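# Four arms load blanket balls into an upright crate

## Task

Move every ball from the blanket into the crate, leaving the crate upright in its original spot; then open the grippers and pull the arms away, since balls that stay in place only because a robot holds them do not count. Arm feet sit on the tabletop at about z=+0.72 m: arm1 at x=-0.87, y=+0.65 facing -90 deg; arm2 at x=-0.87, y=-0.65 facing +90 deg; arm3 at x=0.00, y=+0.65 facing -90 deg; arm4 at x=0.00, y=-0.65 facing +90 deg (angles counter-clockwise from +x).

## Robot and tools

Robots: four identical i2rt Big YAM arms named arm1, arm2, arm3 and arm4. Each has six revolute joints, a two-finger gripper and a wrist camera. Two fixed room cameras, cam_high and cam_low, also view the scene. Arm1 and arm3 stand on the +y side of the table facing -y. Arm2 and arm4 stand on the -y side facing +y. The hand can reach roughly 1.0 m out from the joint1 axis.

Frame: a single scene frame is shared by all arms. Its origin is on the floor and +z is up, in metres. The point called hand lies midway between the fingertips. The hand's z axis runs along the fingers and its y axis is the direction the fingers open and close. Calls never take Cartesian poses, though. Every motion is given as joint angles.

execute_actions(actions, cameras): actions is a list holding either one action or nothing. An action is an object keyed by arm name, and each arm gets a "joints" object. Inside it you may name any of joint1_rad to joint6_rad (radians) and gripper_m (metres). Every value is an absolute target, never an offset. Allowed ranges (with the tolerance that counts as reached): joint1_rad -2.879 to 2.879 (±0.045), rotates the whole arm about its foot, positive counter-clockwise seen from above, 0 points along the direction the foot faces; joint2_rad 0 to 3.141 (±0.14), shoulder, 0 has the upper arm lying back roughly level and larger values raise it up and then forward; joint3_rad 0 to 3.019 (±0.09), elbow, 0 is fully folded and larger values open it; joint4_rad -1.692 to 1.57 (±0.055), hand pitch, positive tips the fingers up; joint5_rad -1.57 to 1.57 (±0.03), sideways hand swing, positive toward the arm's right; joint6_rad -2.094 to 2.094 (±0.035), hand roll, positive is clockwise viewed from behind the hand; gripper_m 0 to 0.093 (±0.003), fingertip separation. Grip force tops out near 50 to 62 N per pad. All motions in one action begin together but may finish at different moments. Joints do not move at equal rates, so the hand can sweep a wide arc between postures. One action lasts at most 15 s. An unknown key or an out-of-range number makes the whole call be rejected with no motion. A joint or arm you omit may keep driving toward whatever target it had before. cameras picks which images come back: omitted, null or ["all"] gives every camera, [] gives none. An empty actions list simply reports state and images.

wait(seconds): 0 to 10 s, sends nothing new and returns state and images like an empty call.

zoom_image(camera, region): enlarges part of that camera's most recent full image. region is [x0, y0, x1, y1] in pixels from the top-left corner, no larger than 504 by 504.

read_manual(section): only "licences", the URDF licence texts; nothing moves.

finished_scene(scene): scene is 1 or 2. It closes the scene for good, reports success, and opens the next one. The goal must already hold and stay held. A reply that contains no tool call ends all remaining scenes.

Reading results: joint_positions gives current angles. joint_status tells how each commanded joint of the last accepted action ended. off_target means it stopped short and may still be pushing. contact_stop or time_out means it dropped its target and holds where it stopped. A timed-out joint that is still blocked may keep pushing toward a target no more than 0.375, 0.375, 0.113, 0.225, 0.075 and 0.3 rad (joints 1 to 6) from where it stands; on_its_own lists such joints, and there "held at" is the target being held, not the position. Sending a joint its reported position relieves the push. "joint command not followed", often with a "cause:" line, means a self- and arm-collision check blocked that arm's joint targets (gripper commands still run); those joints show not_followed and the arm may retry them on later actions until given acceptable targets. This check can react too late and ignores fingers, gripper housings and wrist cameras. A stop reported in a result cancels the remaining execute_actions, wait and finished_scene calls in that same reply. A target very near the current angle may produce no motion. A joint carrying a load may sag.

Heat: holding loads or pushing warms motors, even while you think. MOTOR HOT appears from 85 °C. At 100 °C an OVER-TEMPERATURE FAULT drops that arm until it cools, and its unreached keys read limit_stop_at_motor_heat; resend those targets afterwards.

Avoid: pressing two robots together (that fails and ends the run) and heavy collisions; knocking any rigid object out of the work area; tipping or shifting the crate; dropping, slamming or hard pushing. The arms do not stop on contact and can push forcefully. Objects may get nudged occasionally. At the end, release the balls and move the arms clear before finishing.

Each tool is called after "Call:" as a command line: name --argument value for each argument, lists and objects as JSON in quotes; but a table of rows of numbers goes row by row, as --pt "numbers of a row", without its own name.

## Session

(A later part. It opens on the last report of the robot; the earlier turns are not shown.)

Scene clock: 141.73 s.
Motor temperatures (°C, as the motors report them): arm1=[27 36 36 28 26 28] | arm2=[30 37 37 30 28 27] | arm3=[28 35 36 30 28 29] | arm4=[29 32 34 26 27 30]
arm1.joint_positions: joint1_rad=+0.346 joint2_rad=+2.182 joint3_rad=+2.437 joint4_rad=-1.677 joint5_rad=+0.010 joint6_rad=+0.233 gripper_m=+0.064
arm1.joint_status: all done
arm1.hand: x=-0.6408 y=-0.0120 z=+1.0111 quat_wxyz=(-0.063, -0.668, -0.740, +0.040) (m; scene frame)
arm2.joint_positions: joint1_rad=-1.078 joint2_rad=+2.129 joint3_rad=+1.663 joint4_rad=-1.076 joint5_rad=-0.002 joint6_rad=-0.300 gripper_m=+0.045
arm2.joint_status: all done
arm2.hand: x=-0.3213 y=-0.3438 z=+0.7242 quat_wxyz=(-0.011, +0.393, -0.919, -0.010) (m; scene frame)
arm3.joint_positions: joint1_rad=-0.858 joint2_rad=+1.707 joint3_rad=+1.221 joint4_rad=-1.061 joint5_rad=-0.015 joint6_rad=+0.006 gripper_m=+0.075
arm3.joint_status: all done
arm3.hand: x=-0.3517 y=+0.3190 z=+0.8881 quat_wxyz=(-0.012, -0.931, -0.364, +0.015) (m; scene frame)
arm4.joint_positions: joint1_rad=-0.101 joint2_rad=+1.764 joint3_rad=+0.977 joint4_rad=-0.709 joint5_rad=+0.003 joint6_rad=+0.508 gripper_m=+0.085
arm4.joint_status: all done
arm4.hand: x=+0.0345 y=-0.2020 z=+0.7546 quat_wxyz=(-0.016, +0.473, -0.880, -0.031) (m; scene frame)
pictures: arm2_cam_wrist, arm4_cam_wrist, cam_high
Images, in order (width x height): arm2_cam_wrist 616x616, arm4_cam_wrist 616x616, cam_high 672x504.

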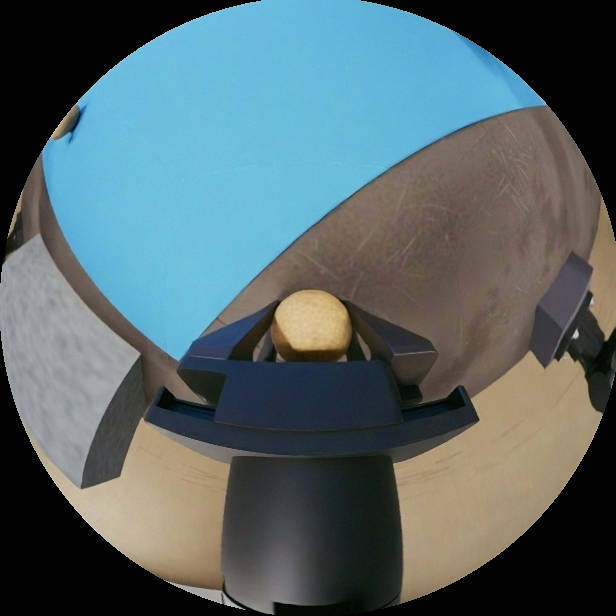

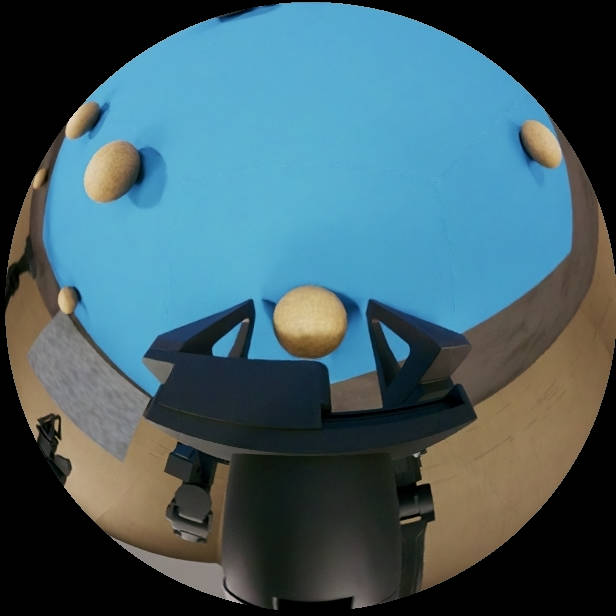

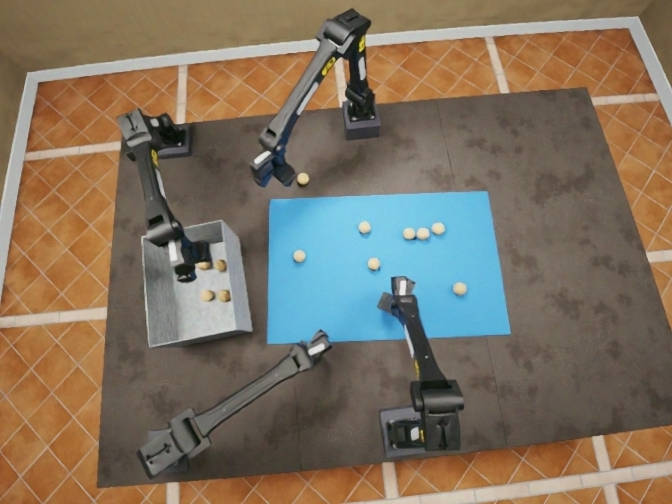

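Call:
execute_actions --actions '[{"arm1":{"joints":{"joint1_rad":1.156,"joint2_rad":1.96,"joint3_rad":2.12,"joint6_rad":0.40,"gripper_m":0.08}},"arm2":{"joints":{"joint1_rad":-0.178,"joint2_rad":1.70,"joint3_rad":1.93,"joint4_rad":-1.56}},"arm3":{"joints":{"joint1_rad":-0.123,"joint2_rad":1.99,"joint3_rad":1.56,"joint4_rad":-1.20}},"arm4":{"joints":{"gripper_m":0.042}}}]' --cameras '["arm1_cam_wrist","arm2_cam_wrist","arm3_cam_wrist"]'

Scene clock: 147.40 s.
Motor temperatures (°C, as the motors report them): arm1=[27 36 37 28 26 28] | arm2=[30 37 37 30 28 27] | arm3=[28 35 38 30 28 29] | arm4=[29 32 34 26 27 30]
arm1.joint_positions: joint1_rad=+1.150 joint2_rad=+1.981 joint3_rad=+2.119 joint4_rad=-1.679 joint5_rad=+0.006 joint6_rad=+0.390 gripper_m=+0.080
arm1.joint_status: all done
arm1.hand: x=-0.3063 y=+0.3902 z=+1.0135 quat_wxyz=(-0.015, -0.399, -0.917, +0.004) (m; scene frame)
arm2.joint_positions: joint1_rad=-0.180 joint2_rad=+1.719 joint3_rad=+1.916 joint4_rad=-1.551 joint5_rad=-0.008 joint6_rad=-0.298 gripper_m=+0.045
arm2.joint_status: all done
arm2.hand: x=-0.7739 y=-0.0886 z=+1.0633 quat_wxyz=(-0.090, +0.748, -0.654, -0.068) (m; scene frame)
arm3.joint_positions: joint1_rad=-0.127 joint2_rad=+1.983 joint3_rad=+1.527 joint4_rad=-1.191 joint5_rad=-0.017 joint6_rad=+0.006 gripper_m=+0.075
arm3.joint_status: all done
arm3.hand: x=-0.0474 y=+0.0924 z=+0.8509 quat_wxyz=(+0.021, -0.740, -0.672, -0.028) (m; scene frame)
arm4.joint_positions: joint1_rad=-0.101 joint2_rad=+1.764 joint3_rad=+0.977 joint4_rad=-0.709 joint5_rad=+0.003 joint6_rad=+0.508 gripper_m=+0.047
arm4.joint_status: gripper_m off_target (ended at +0.047, target +0.042)
arm4.hand: x=+0.0345 y=-0.2020 z=+0.7546 quat_wxyz=(-0.016, +0.473, -0.880, -0.031) (m; scene frame)
pictures: arm1_cam_wrist, arm2_cam_wrist, arm3_cam_wrist
Images, in order (width x height): arm1_cam_wrist 616x616, arm2_cam_wrist 616x616, arm3_cam_wrist 616x616.

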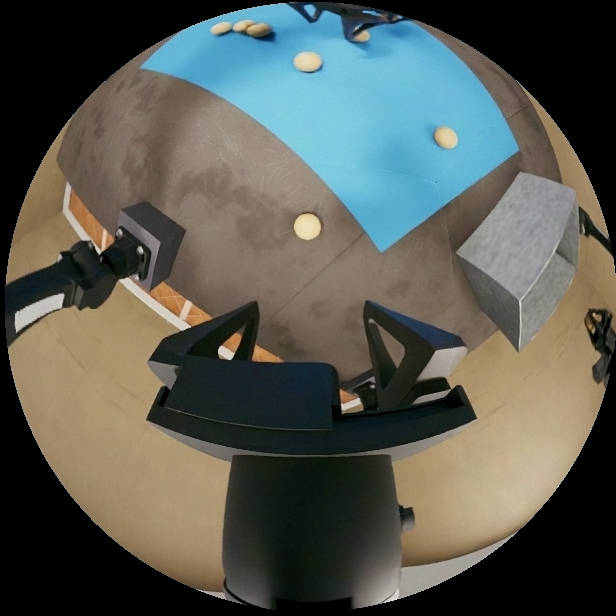

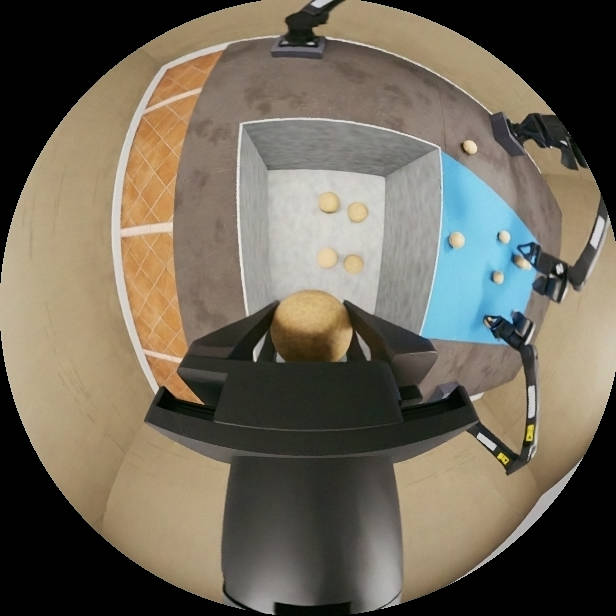

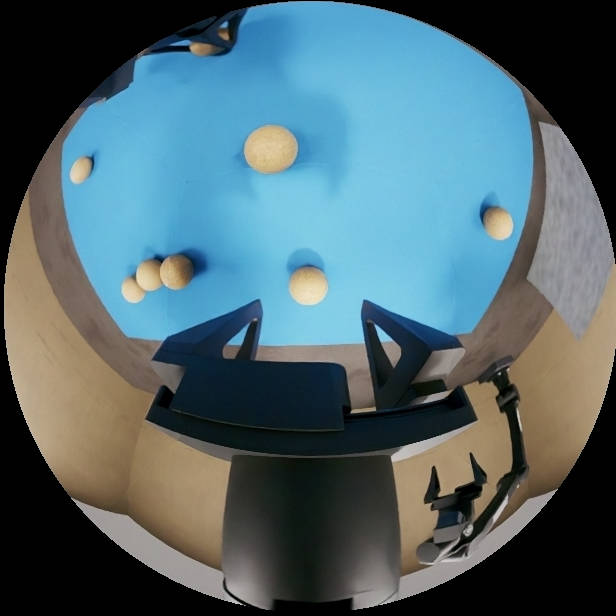

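Call:
execute_actions --actions '[]'

Scene clock: 149.67 s.
Motor temperatures (°C, as the motors report them): arm1=[27 36 36 28 26 28] | arm2=[30 37 37 30 28 27] | arm3=[28 35 38 30 28 29] | arm4=[29 32 33 26 27 30]
arm1.joint_positions: joint1_rad=+1.150 joint2_rad=+1.981 joint3_rad=+2.119 joint4_rad=-1.679 joint5_rad=+0.006 joint6_rad=+0.390 gripper_m=+0.080
arm1.joint_status: all done
arm1.hand: x=-0.3063 y=+0.3902 z=+1.0135 quat_wxyz=(-0.015, -0.399, -0.917, +0.004) (m; scene frame)
arm2.joint_positions: joint1_rad=-0.180 joint2_rad=+1.719 joint3_rad=+1.916 joint4_rad=-1.551 joint5_rad=-0.008 joint6_rad=-0.298 gripper_m=+0.045
arm2.joint_status: all done
arm2.hand: x=-0.7739 y=-0.0886 z=+1.0633 quat_wxyz=(-0.090, +0.748, -0.654, -0.068) (m; scene frame)
arm3.joint_positions: joint1_rad=-0.127 joint2_rad=+1.983 joint3_rad=+1.527 joint4_rad=-1.191 joint5_rad=-0.017 joint6_rad=+0.006 gripper_m=+0.075
arm3.joint_status: all done
arm3.hand: x=-0.0474 y=+0.0924 z=+0.8509 quat_wxyz=(+0.021, -0.740, -0.672, -0.028) (m; scene frame)
arm4.joint_positions: joint1_rad=-0.101 joint2_rad=+1.764 joint3_rad=+0.977 joint4_rad=-0.709 joint5_rad=+0.003 joint6_rad=+0.508 gripper_m=+0.047
arm4.joint_status: gripper_m off_target (ended at +0.047, target +0.042)
arm4.hand: x=+0.0345 y=-0.2020 z=+0.7546 quat_wxyz=(-0.016, +0.473, -0.880, -0.031) (m; scene frame)
pictures: arm1_cam_wrist, arm2_cam_wrist, arm3_cam_wrist, arm4_cam_wrist, cam_high, cam_low
Images, in order (width x height): arm1_cam_wrist 616x616, arm2_cam_wrist 616x616, arm3_cam_wrist 616x616, arm4_cam_wrist 616x616, cam_high 672x504, cam_low 672x504.

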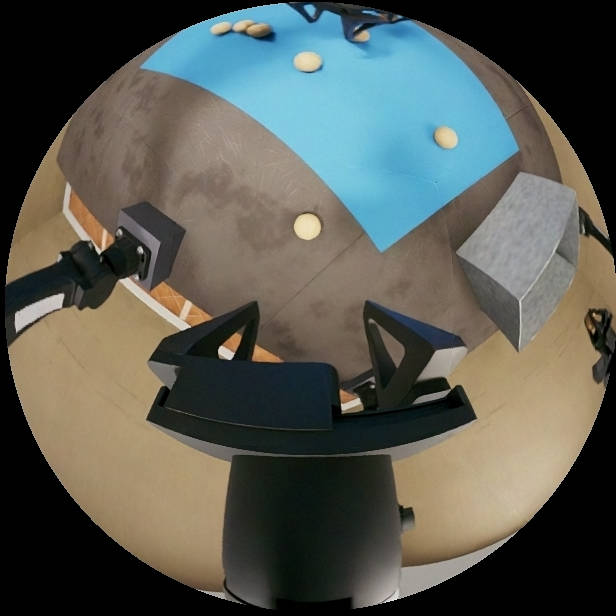

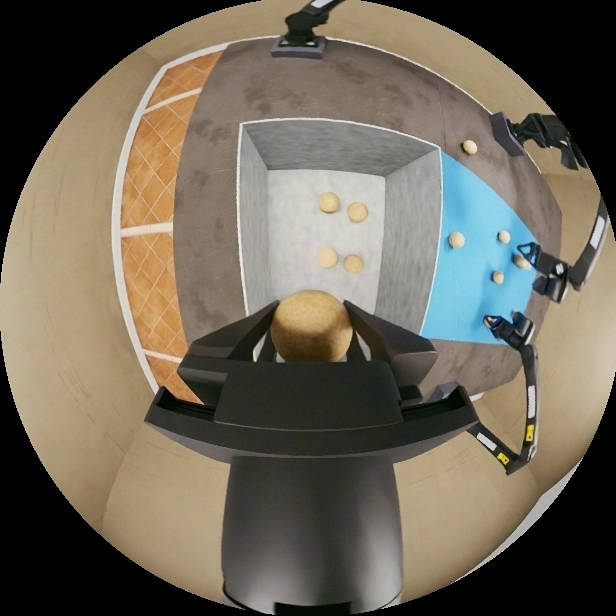

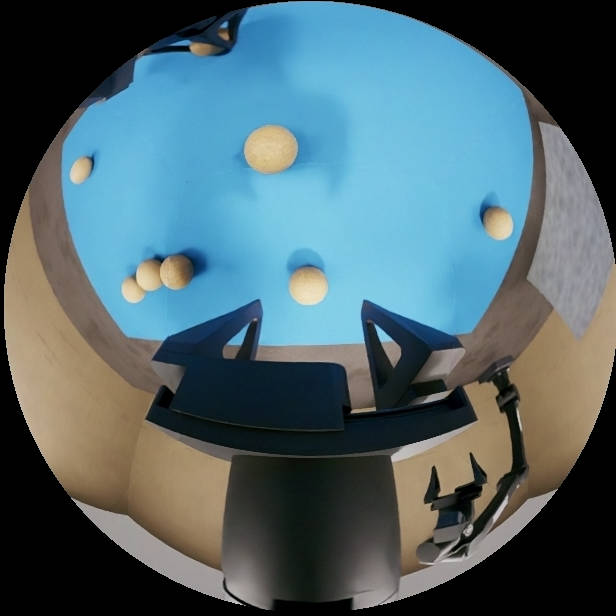

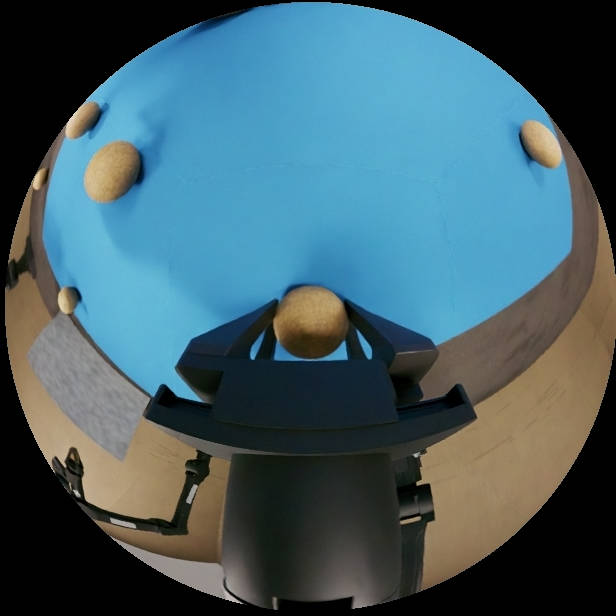

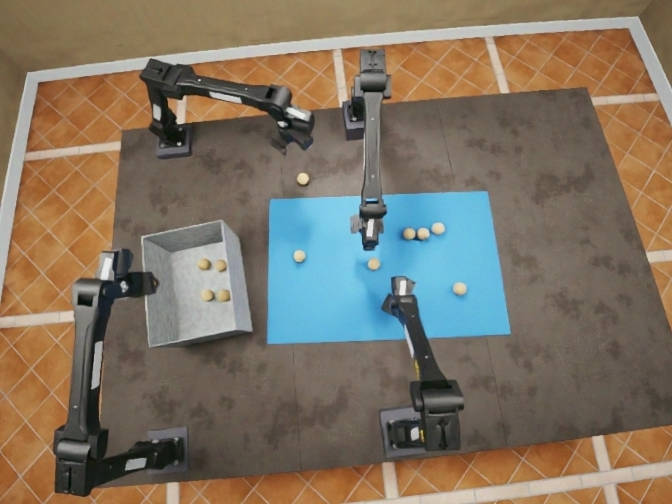

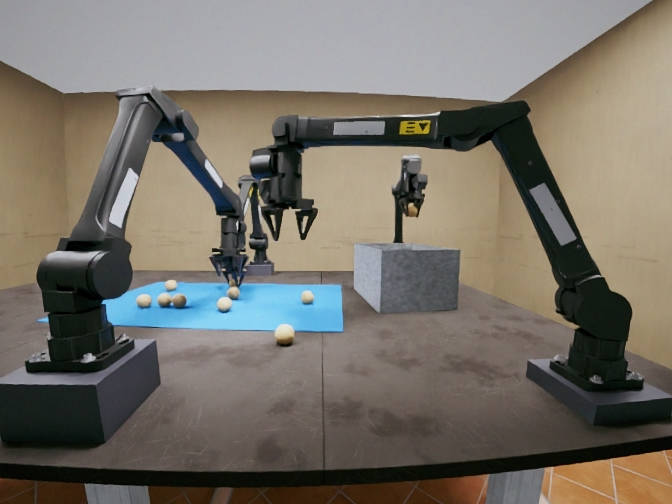

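Call:
execute_actions --actions '[{"arm1":{"joints":{"joint2_rad":2.172,"joint3_rad":1.758,"joint4_rad":-1.120}},"arm2":{"joints":{"joint1_rad":-0.163,"joint2_rad":1.966,"joint3_rad":1.405,"joint4_rad":-1.006}},"arm3":{"joints":{"joint3_rad":1.182,"joint4_rad":-0.679}},"arm4":{"joints":{"joint1_rad":0.775,"joint3_rad":1.26,"joint4_rad":-1.07,"joint6_rad":1.41}}}]' --cameras '["arm1_cam_wrist","arm2_cam_wrist","arm3_cam_wrist","cam_high"]'

Scene clock: 156.00 s.
Motor temperatures (°C, as the motors report them): arm1=[27 36 36 28 26 28] | arm2=[30 36 37 30 28 27] | arm3=[28 36 39 30 28 29] | arm4=[29 32 33 26 27 30]
arm1.joint_positions: joint1_rad=+1.151 joint2_rad=+2.170 joint3_rad=+1.757 joint4_rad=-1.134 joint5_rad=+0.006 joint6_rad=+0.391 gripper_m=+0.080
arm1.joint_status: all done
arm1.hand: x=-0.2819 y=+0.3795 z=+0.7620 quat_wxyz=(-0.012, -0.398, -0.917, +0.004) (m; scene frame)
arm2.joint_positions: joint1_rad=-0.165 joint2_rad=+1.967 joint3_rad=+1.409 joint4_rad=-1.018 joint5_rad=-0.002 joint6_rad=-0.299 gripper_m=+0.045
arm2.joint_status: all done
arm2.hand: x=-0.7882 y=-0.1029 z=+0.7394 quat_wxyz=(+0.003, +0.758, -0.652, -0.007) (m; scene frame)
arm3.joint_positions: joint1_rad=-0.127 joint2_rad=+1.980 joint3_rad=+1.176 joint4_rad=-0.689 joint5_rad=-0.017 joint6_rad=+0.006 gripper_m=+0.075
arm3.joint_status: all done
arm3.hand: x=-0.0449 y=+0.1326 z=+0.7442 quat_wxyz=(-0.031, -0.739, -0.672, +0.029) (m; scene frame)
arm4.joint_positions: joint1_rad=+0.782 joint2_rad=+1.764 joint3_rad=+1.249 joint4_rad=-1.052 joint5_rad=+0.001 joint6_rad=+1.401 gripper_m=+0.047
arm4.joint_status: all done
arm4.hand: x=-0.3564 y=-0.3076 z=+0.8403 quat_wxyz=(+0.005, +0.470, -0.883, -0.002) (m; scene frame)
pictures: arm1_cam_wrist, arm2_cam_wrist, arm3_cam_wrist, cam_high
Images, in order (width x height): arm1_cam_wrist 616x616, arm2_cam_wrist 616x616, arm3_cam_wrist 616x616, cam_high 672x504.

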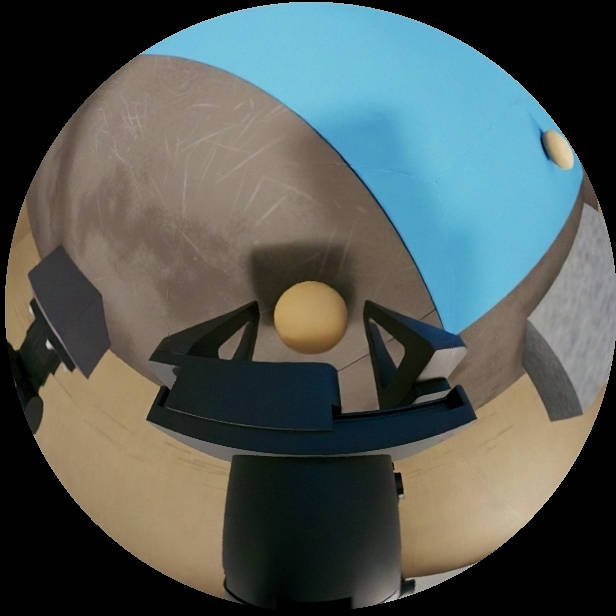

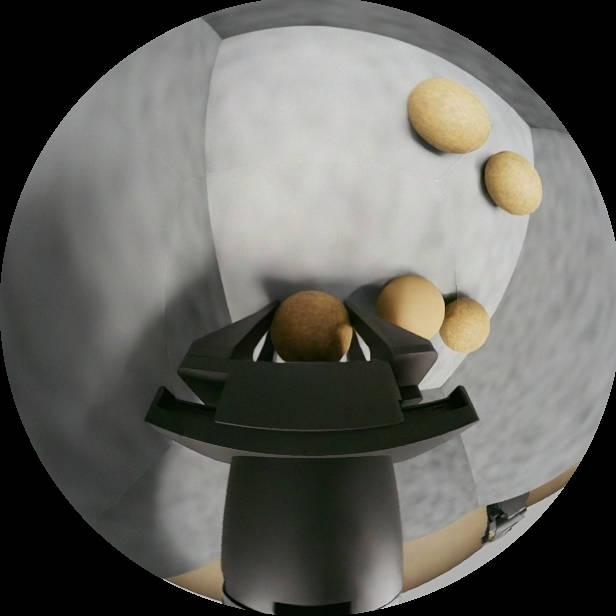

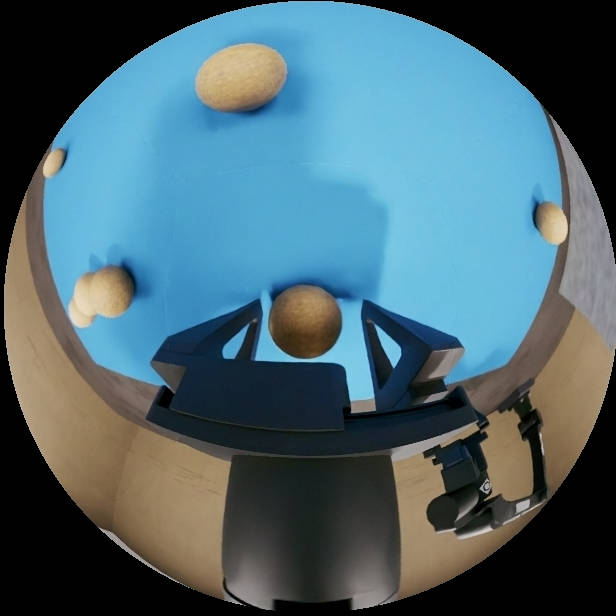

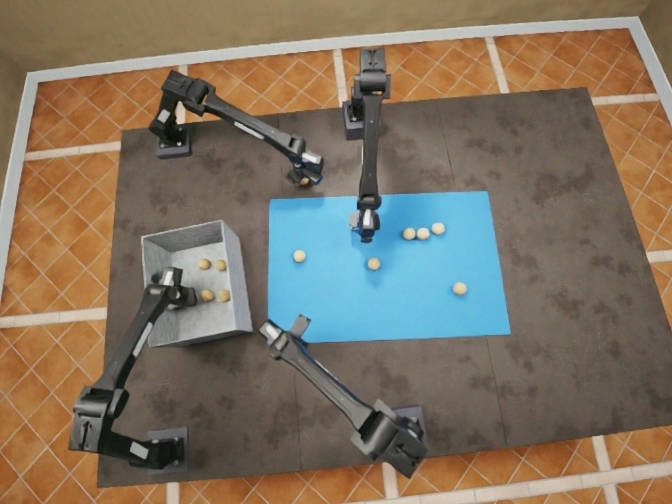

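Call:
execute_actions --actions '[{"arm1":{"joints":{"gripper_m":0.042}},"arm2":{"joints":{"gripper_m":0.064,"joint2_rad":1.93,"joint3_rad":2.145,"joint4_rad":-1.67}},"arm3":{"joints":{"gripper_m":0.042}},"arm4":{"joints":{"joint3_rad":0.970,"joint4_rad":-0.711}}}]' --cameras '["arm1_cam_wrist","arm2_cam_wrist","arm3_cam_wrist","arm4_cam_wrist"]'

Scene clock: 159.37 s.
Motor temperatures (°C, as the motors report them): arm1=[27 36 36 28 26 28] | arm2=[30 36 37 30 28 27] | arm3=[28 36 38 30 28 29] | arm4=[29 33 33 26 27 30]
arm1.joint_positions: joint1_rad=+1.151 joint2_rad=+2.170 joint3_rad=+1.757 joint4_rad=-1.134 joint5_rad=+0.006 joint6_rad=+0.391 gripper_m=+0.048
arm1.joint_status: gripper_m off_target (ended at +0.048, target +0.042)
arm1.hand: x=-0.2819 y=+0.3795 z=+0.7620 quat_wxyz=(-0.012, -0.398, -0.917, +0.004) (m; scene frame)
arm2.joint_positions: joint1_rad=-0.165 joint2_rad=+1.929 joint3_rad=+2.091 joint4_rad=-1.660 joint5_rad=-0.002 joint6_rad=-0.299 gripper_m=+0.064
arm2.joint_status: all done
arm2.hand: x=-0.7761 y=-0.0467 z=+1.0122 quat_wxyz=(-0.030, +0.758, -0.651, -0.028) (m; scene frame)
arm3.joint_positions: joint1_rad=-0.127 joint2_rad=+1.980 joint3_rad=+1.176 joint4_rad=-0.689 joint5_rad=-0.017 joint6_rad=+0.006 gripper_m=+0.047
arm3.joint_status: gripper_m off_target (ended at +0.047, target +0.042)
arm3.hand: x=-0.0450 y=+0.1327 z=+0.7442 quat_wxyz=(-0.031, -0.739, -0.672, +0.029) (m; scene frame)
arm4.joint_positions: joint1_rad=+0.782 joint2_rad=+1.764 joint3_rad=+0.971 joint4_rad=-0.730 joint5_rad=+0.001 joint6_rad=+1.402 gripper_m=+0.047
arm4.joint_status: all done
arm4.hand: x=-0.3184 y=-0.3450 z=+0.7564 quat_wxyz=(+0.012, +0.469, -0.883, -0.023) (m; scene frame)
pictures: arm1_cam_wrist, arm2_cam_wrist, arm3_cam_wrist, arm4_cam_wrist
Images, in order (width x height): arm1_cam_wrist 616x616, arm2_cam_wrist 616x616, arm3_cam_wrist 616x616, arm4_cam_wrist 616x616.

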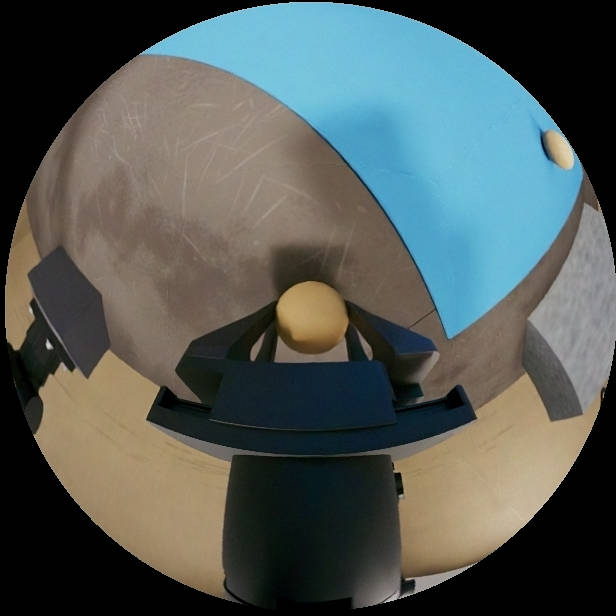

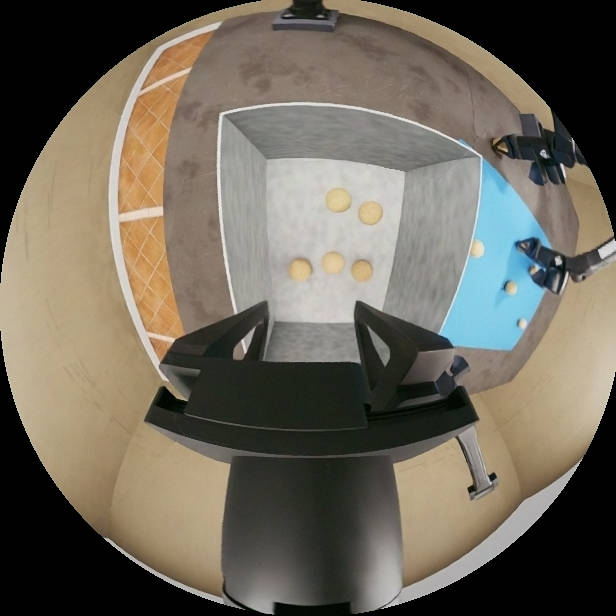

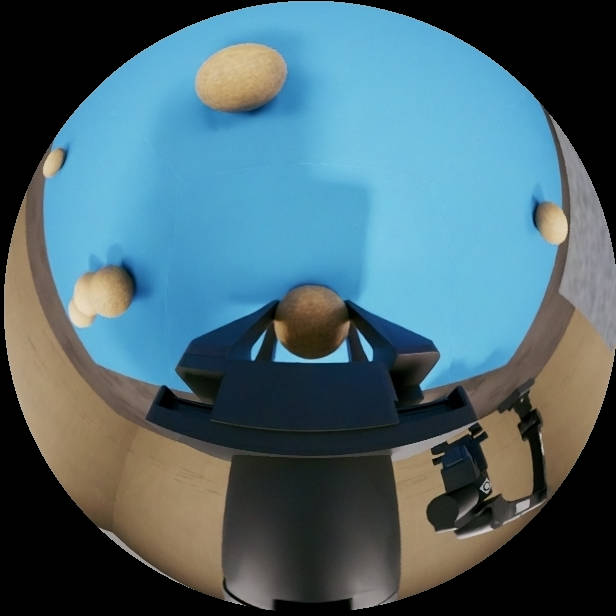

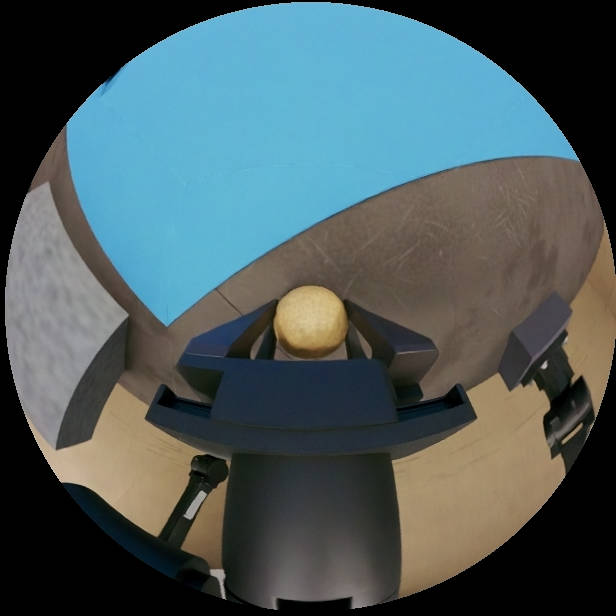

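Call:
execute_actions --actions '[{"arm1":{"joints":{"joint1_rad":0.128,"joint2_rad":1.85,"joint3_rad":2.015,"joint4_rad":-1.38,"joint6_rad":0.005}},"arm2":{"joints":{"gripper_m":0.08,"joint1_rad":-1.088}},"arm3":{"joints":{"joint1_rad":-0.845,"joint2_rad":1.80,"joint3_rad":1.115,"joint4_rad":-0.94,"joint6_rad":-0.3}},"arm4":{"joints":{"gripper_m":0.09,"joint1_rad":-0.25,"joint2_rad":1.514}}}]' --cameras '["arm1_cam_wrist","arm2_cam_wrist","cam_high"]'

Scene clock: 170.37 s.
Motor temperatures (°C, as the motors report them): arm1=[27 37 36 28 26 28] | arm2=[30 37 39 30 28 27] | arm3=[28 36 37 30 28 29] | arm4=[29 33 33 26 27 30]
arm1.joint_positions: joint1_rad=+0.122 joint2_rad=+1.828 joint3_rad=+2.012 joint4_rad=-1.368 joint5_rad=+0.012 joint6_rad=+0.015 gripper_m=+0.048
arm1.joint_status: all done
arm1.hand: x=-0.7991 y=+0.0022 z=+1.0785 quat_wxyz=(-0.141, -0.660, -0.726, +0.132) (m; scene frame)
arm2.joint_positions: joint1_rad=-1.089 joint2_rad=+1.946 joint3_rad=+2.091 joint4_rad=-1.660 joint5_rad=-0.003 joint6_rad=-0.298 gripper_m=+0.080
arm2.joint_status: all done
arm2.hand: x=-0.3265 y=-0.3583 z=+0.9934 quat_wxyz=(-0.024, +0.388, -0.921, -0.012) (m; scene frame)
arm3.joint_positions: joint1_rad=-0.842 joint2_rad=+1.803 joint3_rad=+1.106 joint4_rad=-0.931 joint5_rad=-0.015 joint6_rad=-0.290 gripper_m=+0.047
arm3.joint_status: all done
arm3.hand: x=-0.3258 y=+0.3338 z=+0.8083 quat_wxyz=(+0.000, -0.864, -0.503, -0.023) (m; scene frame)
arm4.joint_positions: joint1_rad=-0.251 joint2_rad=+1.500 joint3_rad=+0.971 joint4_rad=-0.722 joint5_rad=+0.003 joint6_rad=+1.402 gripper_m=+0.090
arm4.joint_status: all done
arm4.hand: x=+0.1066 y=-0.1921 z=+0.8668 quat_wxyz=(-0.028, -0.029, -0.987, -0.153) (m; scene frame)
pictures: arm1_cam_wrist, arm2_cam_wrist, cam_high
joint command not followed: on one or more control steps a check withheld the commanded joint targets of the arm3 arm, and it was not sent them on those steps.
cause: the commanded joint targets would bring a part of the robot too close to another arm (this arm's forearm (the part past joint 3) and the other arm's wrist (the part past joint 4)); next, command targets that bring no part of the robot closer to that arm.
Images, in order (width x height): arm1_cam_wrist 616x616, arm2_cam_wrist 616x616, cam_high 672x504.

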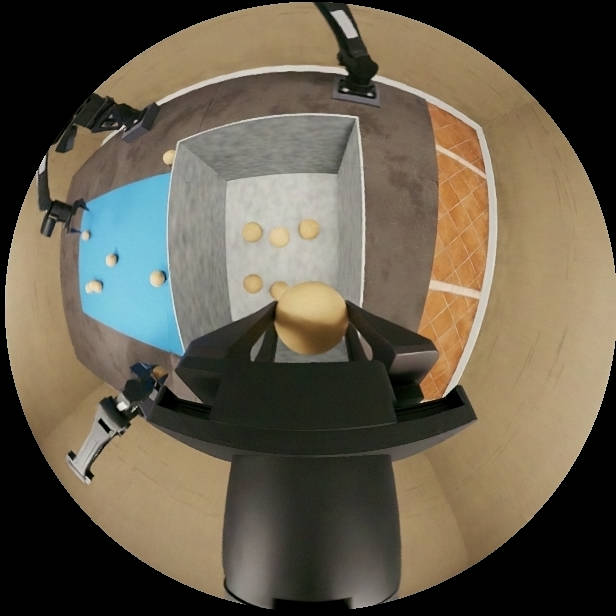

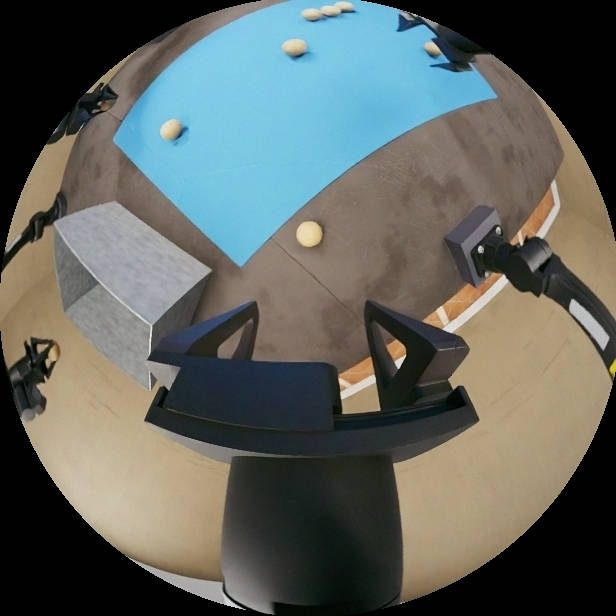

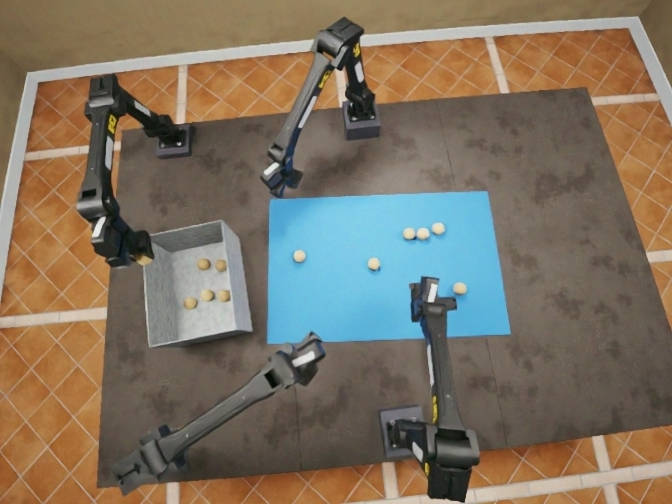

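Call:
zoom_image --camera "arm2_cam_wrist" --region '[260, 190, 360, 290]'

Region (260, 190, 360, 290) of arm2_cam_wrist's 616x616 image, scaled by 5.040, with more detail than that image has.

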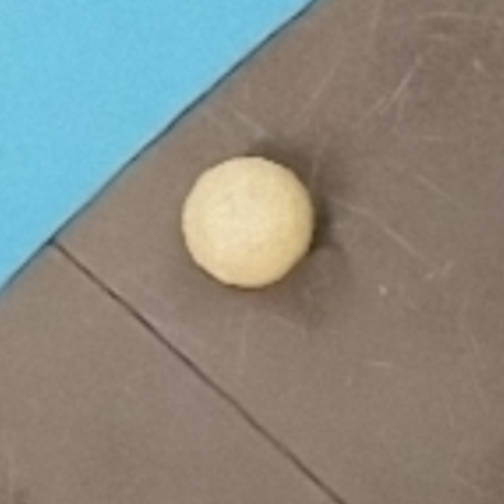

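Call:
execute_actions --actions '[{"arm1":{"joints":{"joint1_rad":0.138,"joint2_rad":2.160,"joint3_rad":1.763,"joint4_rad":-1.149}},"arm2":{"joints":{"joint2_rad":2.120,"joint3_rad":1.684,"joint4_rad":-1.098}},"arm3":{"joints":{"joint3_rad":0.868,"joint4_rad":-0.578}},"arm4":{"joints":{"gripper_m":0.085,"joint1_rad":-0.599,"joint2_rad":2.0,"joint3_rad":1.72,"joint4_rad":-1.30,"joint6_rad":0.5}}}]' --cameras '["arm1_cam_wrist","arm2_cam_wrist","arm4_cam_wrist","cam_high"]'

Scene clock: 175.60 s.
Motor temperatures (°C, as the motors report them): arm1=[27 36 36 28 26 28] | arm2=[30 37 39 30 28 27] | arm3=[28 36 37 30 28 29] | arm4=[29 33 34 26 27 30]
arm1.joint_positions: joint1_rad=+0.134 joint2_rad=+2.156 joint3_rad=+1.759 joint4_rad=-1.161 joint5_rad=+0.012 joint6_rad=+0.015 gripper_m=+0.047
arm1.joint_status: all done
arm1.hand: x=-0.7928 y=+0.0116 z=+0.7715 quat_wxyz=(-0.001, -0.667, -0.745, +0.009) (m; scene frame)
arm2.joint_positions: joint1_rad=-1.080 joint2_rad=+2.115 joint3_rad=+1.689 joint4_rad=-1.111 joint5_rad=-0.001 joint6_rad=-0.300 gripper_m=+0.080
arm2.joint_status: all done
arm2.hand: x=-0.3170 y=-0.3433 z=+0.7416 quat_wxyz=(-0.014, +0.392, -0.920, -0.009) (m; scene frame)
arm3.joint_positions: joint1_rad=-0.842 joint2_rad=+1.803 joint3_rad=+0.858 joint4_rad=-0.588 joint5_rad=-0.015 joint6_rad=-0.290 gripper_m=+0.047
arm3.joint_status: all done
arm3.hand: x=-0.2935 y=+0.3652 z=+0.7431 quat_wxyz=(-0.012, -0.863, -0.504, +0.023) (m; scene frame)
arm4.joint_positions: joint1_rad=-0.604 joint2_rad=+1.985 joint3_rad=+1.684 joint4_rad=-1.282 joint5_rad=+0.003 joint6_rad=+0.509 gripper_m=+0.085
arm4.joint_status: all done
arm4.hand: x=+0.3288 y=-0.1492 z=+0.8688 quat_wxyz=(+0.009, +0.239, -0.971, +0.006) (m; scene frame)
pictures: arm1_cam_wrist, arm2_cam_wrist, arm4_cam_wrist, cam_high
Images, in order (width x height): arm1_cam_wrist 616x616, arm2_cam_wrist 616x616, arm4_cam_wrist 616x616, cam_high 672x504.

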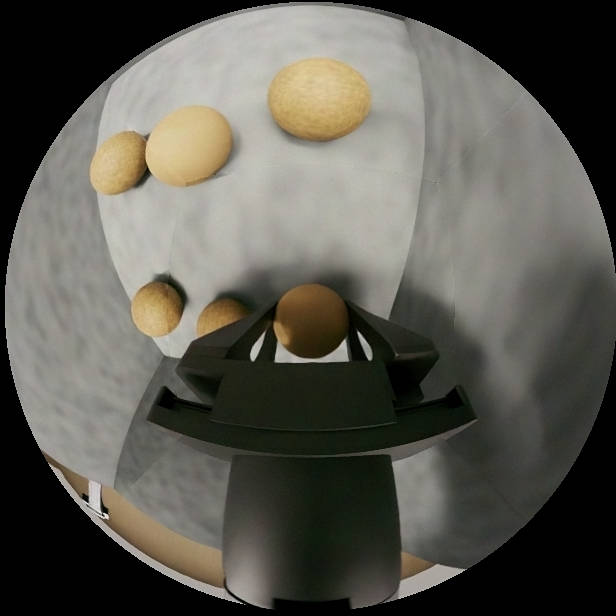

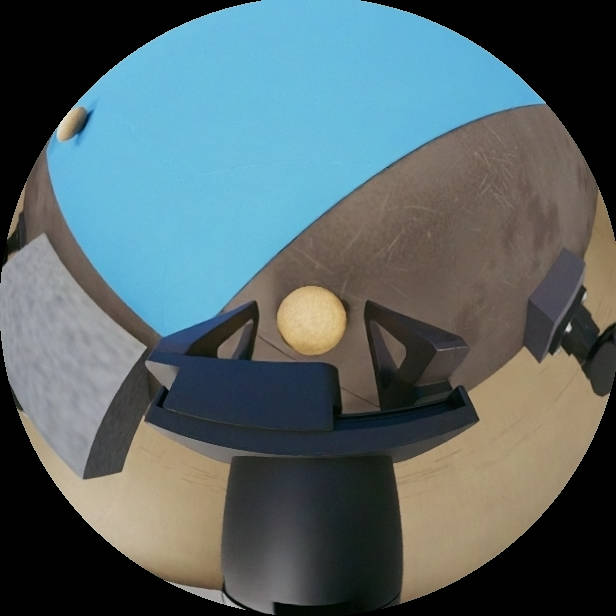

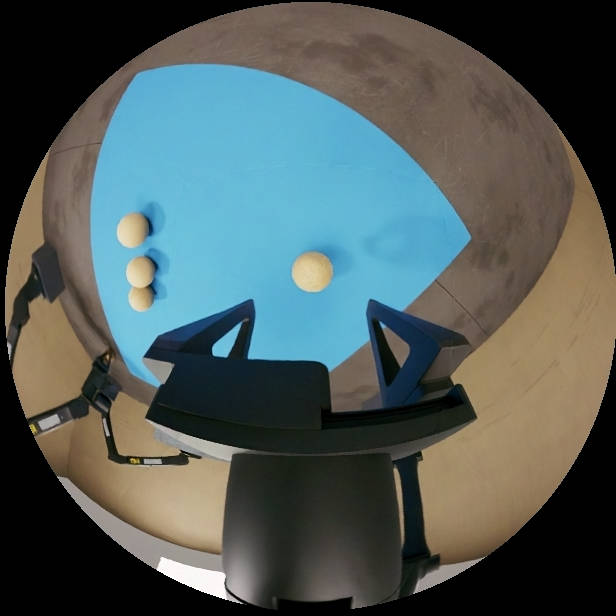

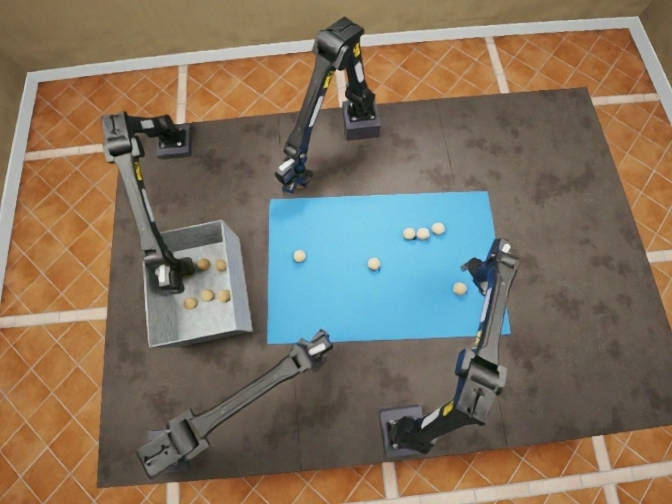

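Call:
execute_actions --actions '[{"arm1":{"joints":{"gripper_m":0.064,"joint2_rad":1.98,"joint3_rad":2.16,"joint4_rad":-1.69}},"arm2":{"joints":{"gripper_m":0.042,"joint3_rad":1.660}},"arm3":{"joints":{"gripper_m":0.085,"joint3_rad":1.20,"joint4_rad":-1.10}},"arm4":{"joints":{"joint1_rad":-0.588,"joint3_rad":1.334,"joint4_rad":-0.730}}}]' --cameras '["arm1_cam_wrist","arm2_cam_wrist","arm4_cam_wrist","cam_high"]'

Scene clock: 179.73 s.
Motor temperatures (°C, as the motors report them): arm1=[27 37 36 28 26 28] | arm2=[30 37 38 30 28 27] | arm3=[28 36 37 30 28 29] | arm4=[29 33 35 26 27 30]
arm1.joint_positions: joint1_rad=+0.134 joint2_rad=+1.951 joint3_rad=+2.146 joint4_rad=-1.677 joint5_rad=+0.012 joint6_rad=+0.015 gripper_m=+0.064
arm1.joint_status: all done
arm1.hand: x=-0.7954 y=+0.0330 z=+1.0425 quat_wxyz=(-0.030, -0.667, -0.744, +0.034) (m; scene frame)
arm2.joint_positions: joint1_rad=-1.080 joint2_rad=+2.115 joint3_rad=+1.672 joint4_rad=-1.107 joint5_rad=-0.001 joint6_rad=-0.300 gripper_m=+0.048
arm2.joint_status: gripper_m off_target (ended at +0.048, target +0.042); the others done
arm2.hand: x=-0.3223 y=-0.3461 z=+0.7357 quat_wxyz=(-0.007, +0.392, -0.920, -0.009) (m; scene frame)
arm3.joint_positions: joint1_rad=-0.842 joint2_rad=+1.798 joint3_rad=+1.183 joint4_rad=-1.092 joint5_rad=-0.015 joint6_rad=-0.290 gripper_m=+0.085
arm3.joint_status: all done
arm3.hand: x=-0.3240 y=+0.3355 z=+0.8355 quat_wxyz=(+0.009, -0.862, -0.502, -0.061) (m; scene frame)
arm4.joint_positions: joint1_rad=-0.596 joint2_rad=+1.985 joint3_rad=+1.338 joint4_rad=-0.751 joint5_rad=+0.003 joint6_rad=+0.509 gripper_m=+0.085
arm4.joint_status: all done
arm4.hand: x=+0.3156 y=-0.1597 z=+0.7553 quat_wxyz=(-0.059, +0.242, -0.967, -0.057) (m; scene frame)
pictures: arm1_cam_wrist, arm2_cam_wrist, arm4_cam_wrist, cam_high
Images, in order (width x height): arm1_cam_wrist 616x616, arm2_cam_wrist 616x616, arm4_cam_wrist 616x616, cam_high 672x504.

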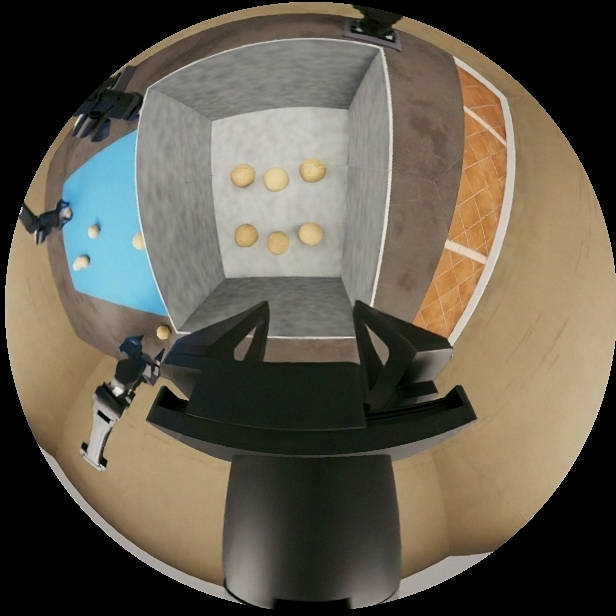

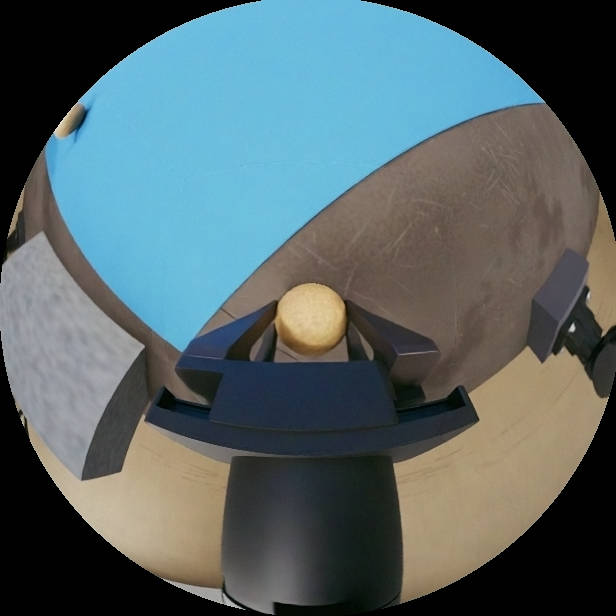

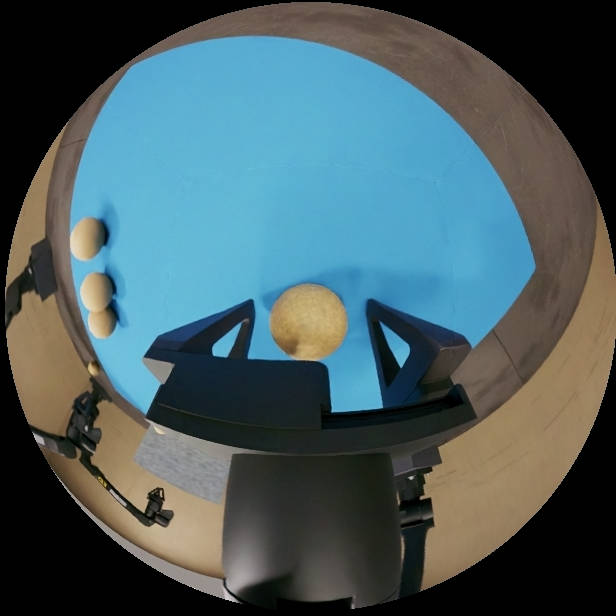

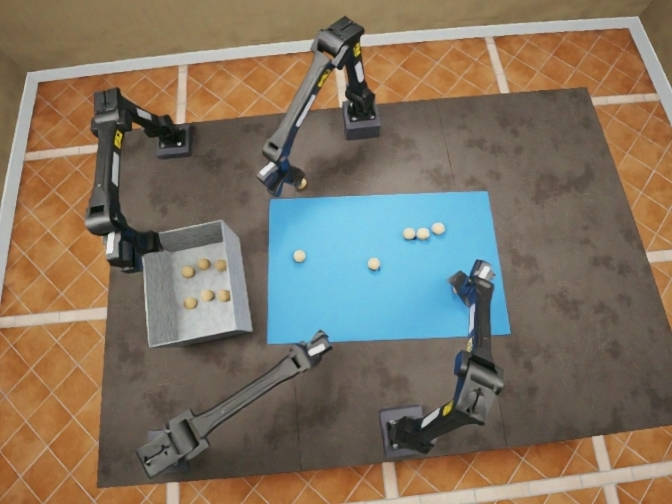

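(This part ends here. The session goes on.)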